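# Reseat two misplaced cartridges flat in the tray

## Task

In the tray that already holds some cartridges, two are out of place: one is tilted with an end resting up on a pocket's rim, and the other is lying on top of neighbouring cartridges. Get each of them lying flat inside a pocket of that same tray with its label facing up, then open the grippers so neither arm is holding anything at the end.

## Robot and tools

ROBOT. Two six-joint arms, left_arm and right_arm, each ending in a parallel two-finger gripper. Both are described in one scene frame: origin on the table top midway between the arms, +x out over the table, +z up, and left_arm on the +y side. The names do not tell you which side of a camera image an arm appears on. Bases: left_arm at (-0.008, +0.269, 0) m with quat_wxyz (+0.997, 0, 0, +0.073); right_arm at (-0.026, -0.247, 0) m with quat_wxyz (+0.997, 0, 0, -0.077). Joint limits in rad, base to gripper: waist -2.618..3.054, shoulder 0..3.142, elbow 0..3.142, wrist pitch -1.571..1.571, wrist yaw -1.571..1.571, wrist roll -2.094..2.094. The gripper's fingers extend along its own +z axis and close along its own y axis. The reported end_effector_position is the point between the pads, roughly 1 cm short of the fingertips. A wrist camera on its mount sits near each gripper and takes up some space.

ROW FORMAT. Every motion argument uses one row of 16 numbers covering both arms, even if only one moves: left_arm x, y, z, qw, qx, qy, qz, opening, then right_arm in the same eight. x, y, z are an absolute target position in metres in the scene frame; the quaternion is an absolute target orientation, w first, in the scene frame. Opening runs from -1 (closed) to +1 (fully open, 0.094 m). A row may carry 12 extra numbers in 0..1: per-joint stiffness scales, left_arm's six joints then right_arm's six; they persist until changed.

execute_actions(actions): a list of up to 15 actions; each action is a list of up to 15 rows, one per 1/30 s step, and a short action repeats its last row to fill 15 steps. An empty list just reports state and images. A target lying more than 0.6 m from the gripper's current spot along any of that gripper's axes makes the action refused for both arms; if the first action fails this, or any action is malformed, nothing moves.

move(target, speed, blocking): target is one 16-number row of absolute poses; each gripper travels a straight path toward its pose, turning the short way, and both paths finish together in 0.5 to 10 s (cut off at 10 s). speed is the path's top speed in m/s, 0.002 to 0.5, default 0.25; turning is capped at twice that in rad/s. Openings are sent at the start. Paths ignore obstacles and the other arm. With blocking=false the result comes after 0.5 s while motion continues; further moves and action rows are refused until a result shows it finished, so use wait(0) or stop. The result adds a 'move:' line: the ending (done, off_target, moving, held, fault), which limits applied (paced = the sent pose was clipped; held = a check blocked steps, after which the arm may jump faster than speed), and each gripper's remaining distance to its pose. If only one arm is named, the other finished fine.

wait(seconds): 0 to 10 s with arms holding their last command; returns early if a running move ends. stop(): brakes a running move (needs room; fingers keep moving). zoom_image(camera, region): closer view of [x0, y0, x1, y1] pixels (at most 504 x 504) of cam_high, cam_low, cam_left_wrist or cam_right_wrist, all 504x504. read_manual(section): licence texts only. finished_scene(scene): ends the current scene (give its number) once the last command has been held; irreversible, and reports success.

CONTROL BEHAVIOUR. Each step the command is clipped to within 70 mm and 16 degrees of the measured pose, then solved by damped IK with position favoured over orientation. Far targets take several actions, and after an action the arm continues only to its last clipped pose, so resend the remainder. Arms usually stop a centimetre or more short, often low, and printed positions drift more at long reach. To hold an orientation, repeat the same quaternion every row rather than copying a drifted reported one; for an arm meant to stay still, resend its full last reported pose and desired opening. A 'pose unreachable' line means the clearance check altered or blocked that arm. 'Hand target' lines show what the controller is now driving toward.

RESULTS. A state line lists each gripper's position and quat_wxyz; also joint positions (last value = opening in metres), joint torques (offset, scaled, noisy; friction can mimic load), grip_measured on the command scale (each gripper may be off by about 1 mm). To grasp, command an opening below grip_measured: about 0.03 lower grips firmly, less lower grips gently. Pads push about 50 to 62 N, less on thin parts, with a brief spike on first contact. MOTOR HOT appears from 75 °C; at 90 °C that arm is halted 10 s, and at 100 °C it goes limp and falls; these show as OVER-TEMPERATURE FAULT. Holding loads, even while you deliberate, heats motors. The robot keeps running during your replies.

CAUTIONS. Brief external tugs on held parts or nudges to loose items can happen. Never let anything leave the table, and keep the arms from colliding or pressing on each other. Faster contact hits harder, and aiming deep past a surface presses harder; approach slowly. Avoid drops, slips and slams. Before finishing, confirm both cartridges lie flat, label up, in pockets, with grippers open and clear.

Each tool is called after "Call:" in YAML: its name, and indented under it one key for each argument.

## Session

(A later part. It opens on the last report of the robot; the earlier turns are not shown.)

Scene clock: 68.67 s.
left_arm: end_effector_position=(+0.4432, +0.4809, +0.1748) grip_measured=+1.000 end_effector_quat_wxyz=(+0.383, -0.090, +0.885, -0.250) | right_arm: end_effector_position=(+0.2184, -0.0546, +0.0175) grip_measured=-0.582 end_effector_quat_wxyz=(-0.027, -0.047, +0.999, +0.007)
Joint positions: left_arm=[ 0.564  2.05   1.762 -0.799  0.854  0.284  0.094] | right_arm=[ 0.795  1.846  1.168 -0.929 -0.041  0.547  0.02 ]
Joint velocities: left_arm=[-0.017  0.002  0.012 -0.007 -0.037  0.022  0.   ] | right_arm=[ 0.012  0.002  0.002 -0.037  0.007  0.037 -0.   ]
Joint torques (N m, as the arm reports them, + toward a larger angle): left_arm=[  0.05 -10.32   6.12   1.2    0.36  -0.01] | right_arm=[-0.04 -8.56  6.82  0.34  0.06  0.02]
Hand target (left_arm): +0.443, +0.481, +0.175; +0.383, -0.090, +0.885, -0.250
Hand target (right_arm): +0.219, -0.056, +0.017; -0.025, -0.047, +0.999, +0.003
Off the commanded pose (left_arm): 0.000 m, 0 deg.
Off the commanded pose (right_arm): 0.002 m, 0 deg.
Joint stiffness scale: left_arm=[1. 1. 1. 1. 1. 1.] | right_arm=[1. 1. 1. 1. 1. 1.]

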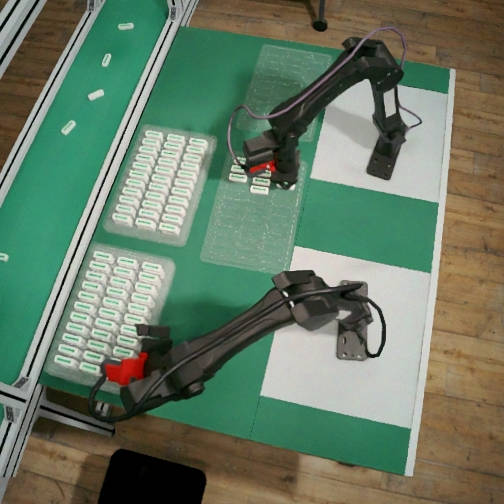

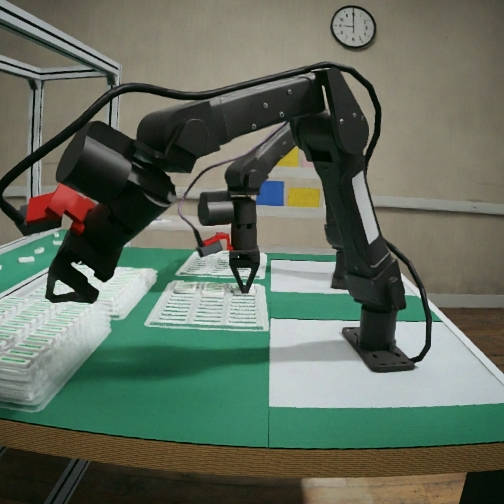

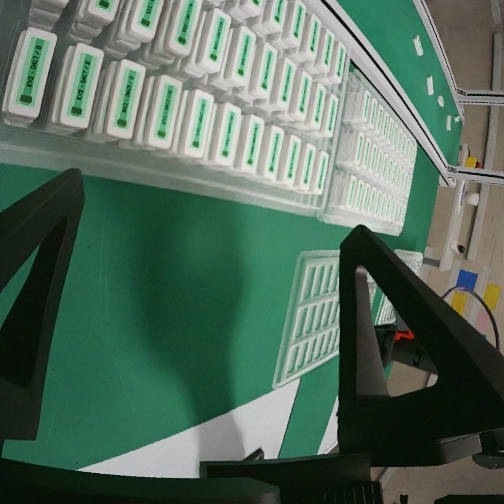

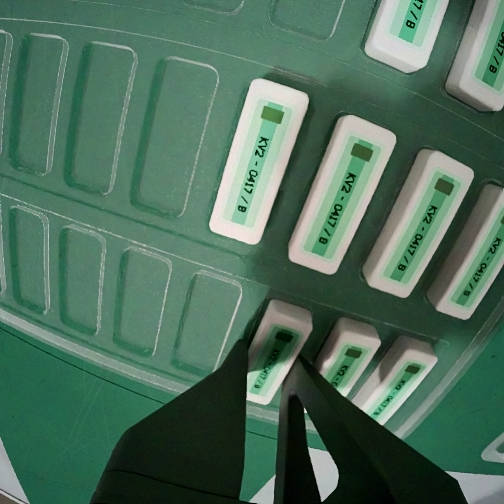

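Call:
move:
  target: [0.4432, 0.4809, 0.1748, 0.383, -0.090, 0.885, -0.250, 1, 0.222, -0.056, 0.075, -0.025, -0.047, 0.999, 0.003, -0.58]
  speed: 0.08

Scene clock: 70.90 s.
left_arm: end_effector_position=(+0.4432, +0.4809, +0.1748) grip_measured=+1.000 end_effector_quat_wxyz=(+0.383, -0.090, +0.885, -0.250) | right_arm: end_effector_position=(+0.2174, -0.0551, +0.0667) grip_measured=-0.581 end_effector_quat_wxyz=(-0.035, -0.047, +0.998, +0.002)
Joint positions: left_arm=[ 0.564  2.05   1.762 -0.799  0.854  0.284  0.094] | right_arm=[ 0.795  1.797  1.311 -1.141 -0.042  0.547  0.02 ]
Joint velocities: left_arm=[-0.002 -0.007 -0.012  0.095 -0.007  0.022  0.   ] | right_arm=[-0.002  0.022  0.007 -0.066 -0.022 -0.066 -0.001]
Joint torques (N m, as the arm reports them, + toward a larger angle): left_arm=[  0.04 -10.33   6.13   1.19   0.36  -0.02] | right_arm=[-0.41 -9.17  8.92  0.19  0.03 -0.08]
Hand target (left_arm): +0.443, +0.481, +0.175; +0.383, -0.090, +0.885, -0.250
Hand target (right_arm): +0.222, -0.056, +0.075; -0.025, -0.047, +0.999, +0.003
Off the commanded pose (left_arm): 0.000 m, 0 deg.
Off the commanded pose (right_arm): 0.010 m, 1 deg.
Joint stiffness scale: left_arm=[1. 1. 1. 1. 1. 1.] | right_arm=[1. 1. 1. 1. 1. 1.]
move: done

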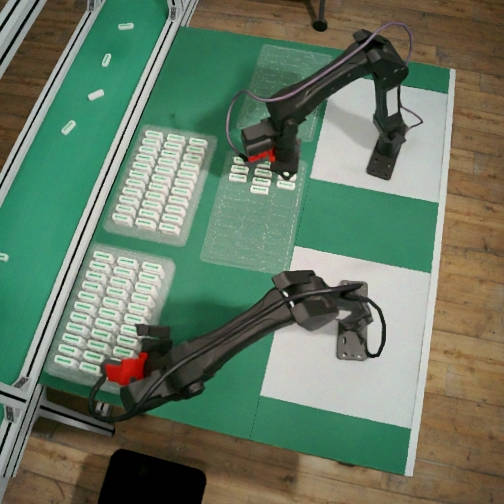

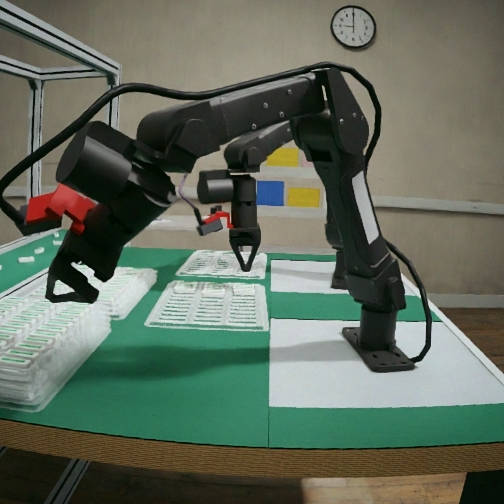

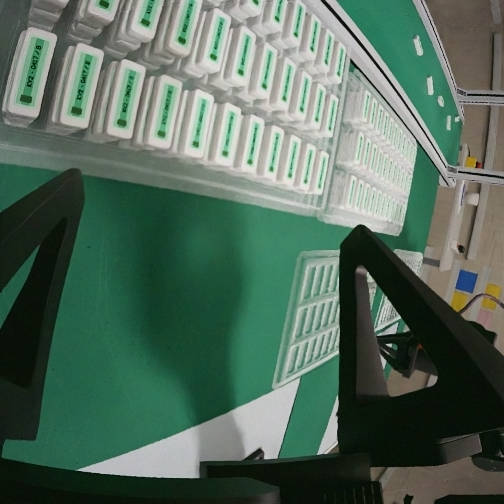

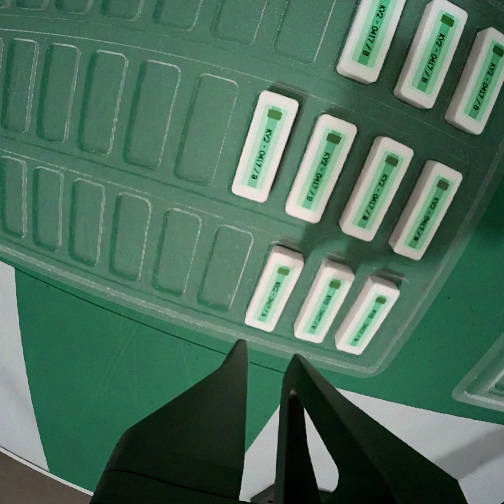

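Call:
zoom_image:
  camera: "cam_right_wrist"
  region: [190, 215, 410, 375]

Call:
zoom_image:
  camera: "cam_right_wrist"
  region: [170, 60, 400, 250]

Call:
zoom_image:
  camera: "cam_low"
  region: [165, 270, 270, 310]

Region (190, 215, 410, 375) of cam_right_wrist's 504x504 image, scaled by 2.291, with more detail than that image has; it fills the top 367 rows of this view, and the rest is white.

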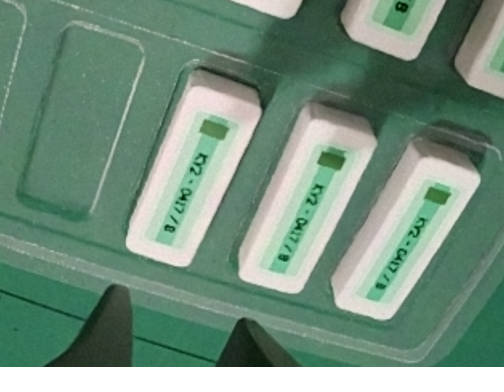

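Region (170, 60, 400, 250) of cam_right_wrist's 504x504 image, scaled by 2.191, with more detail than that image has; it fills the top 416 rows of this view, and the rest is white.

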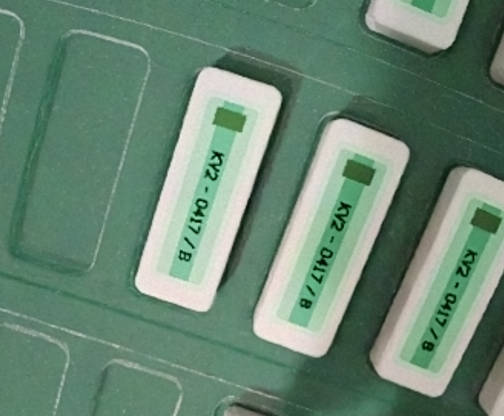

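Region (165, 270, 270, 310) of cam_low's 504x504 image, scaled by 4.800, with more detail than that image has; it fills the top 192 rows of this view, and the rest is white.

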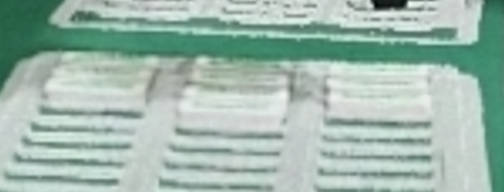

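Call:
zoom_image:
  camera: "cam_low"
  region: [195, 278, 235, 303]

Call:
zoom_image:
  camera: "cam_low"
  region: [225, 278, 265, 303]

Call:
zoom_image:
  camera: "cam_high"
  region: [220, 150, 310, 210]

Region (195, 278, 235, 303) of cam_low's 504x504 image, scaled by 12.600, with more detail than that image has; it fills the top 315 rows of this view, and the rest is white.

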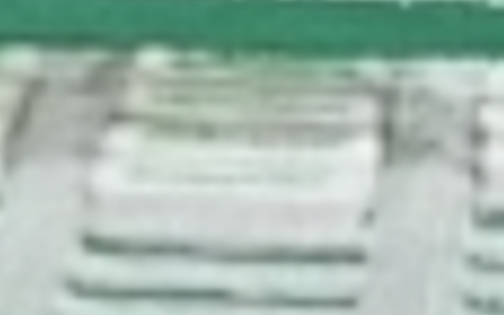

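Region (225, 278, 265, 303) of cam_low's 504x504 image, scaled by 12.600, with more detail than that image has; it fills the top 315 rows of this view, and the rest is white.

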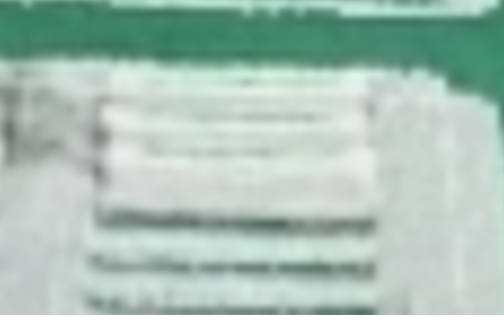

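Region (220, 150, 310, 210) of cam_high's 504x504 image, scaled by 5.600, with more detail than that image has.

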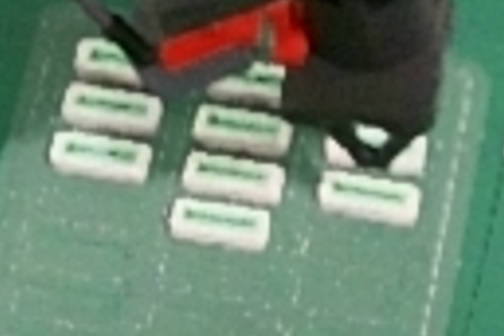

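Call:
zoom_image:
  camera: "cam_right_wrist"
  region: [220, 75, 370, 225]

Region (220, 75, 370, 225) of cam_right_wrist's 504x504 image, scaled by 3.360, with more detail than that image has.

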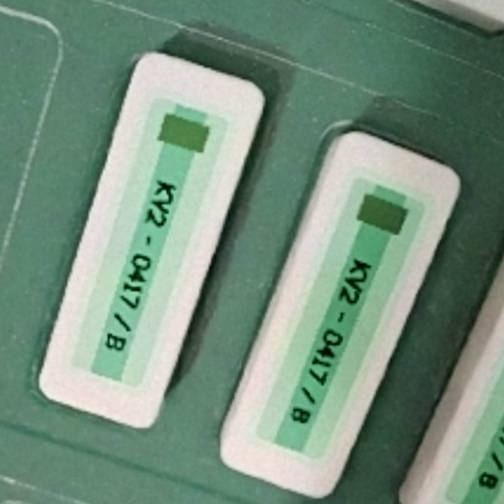

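Call:
finished_scene:
  scene: 1

The scene is finished: the task was done.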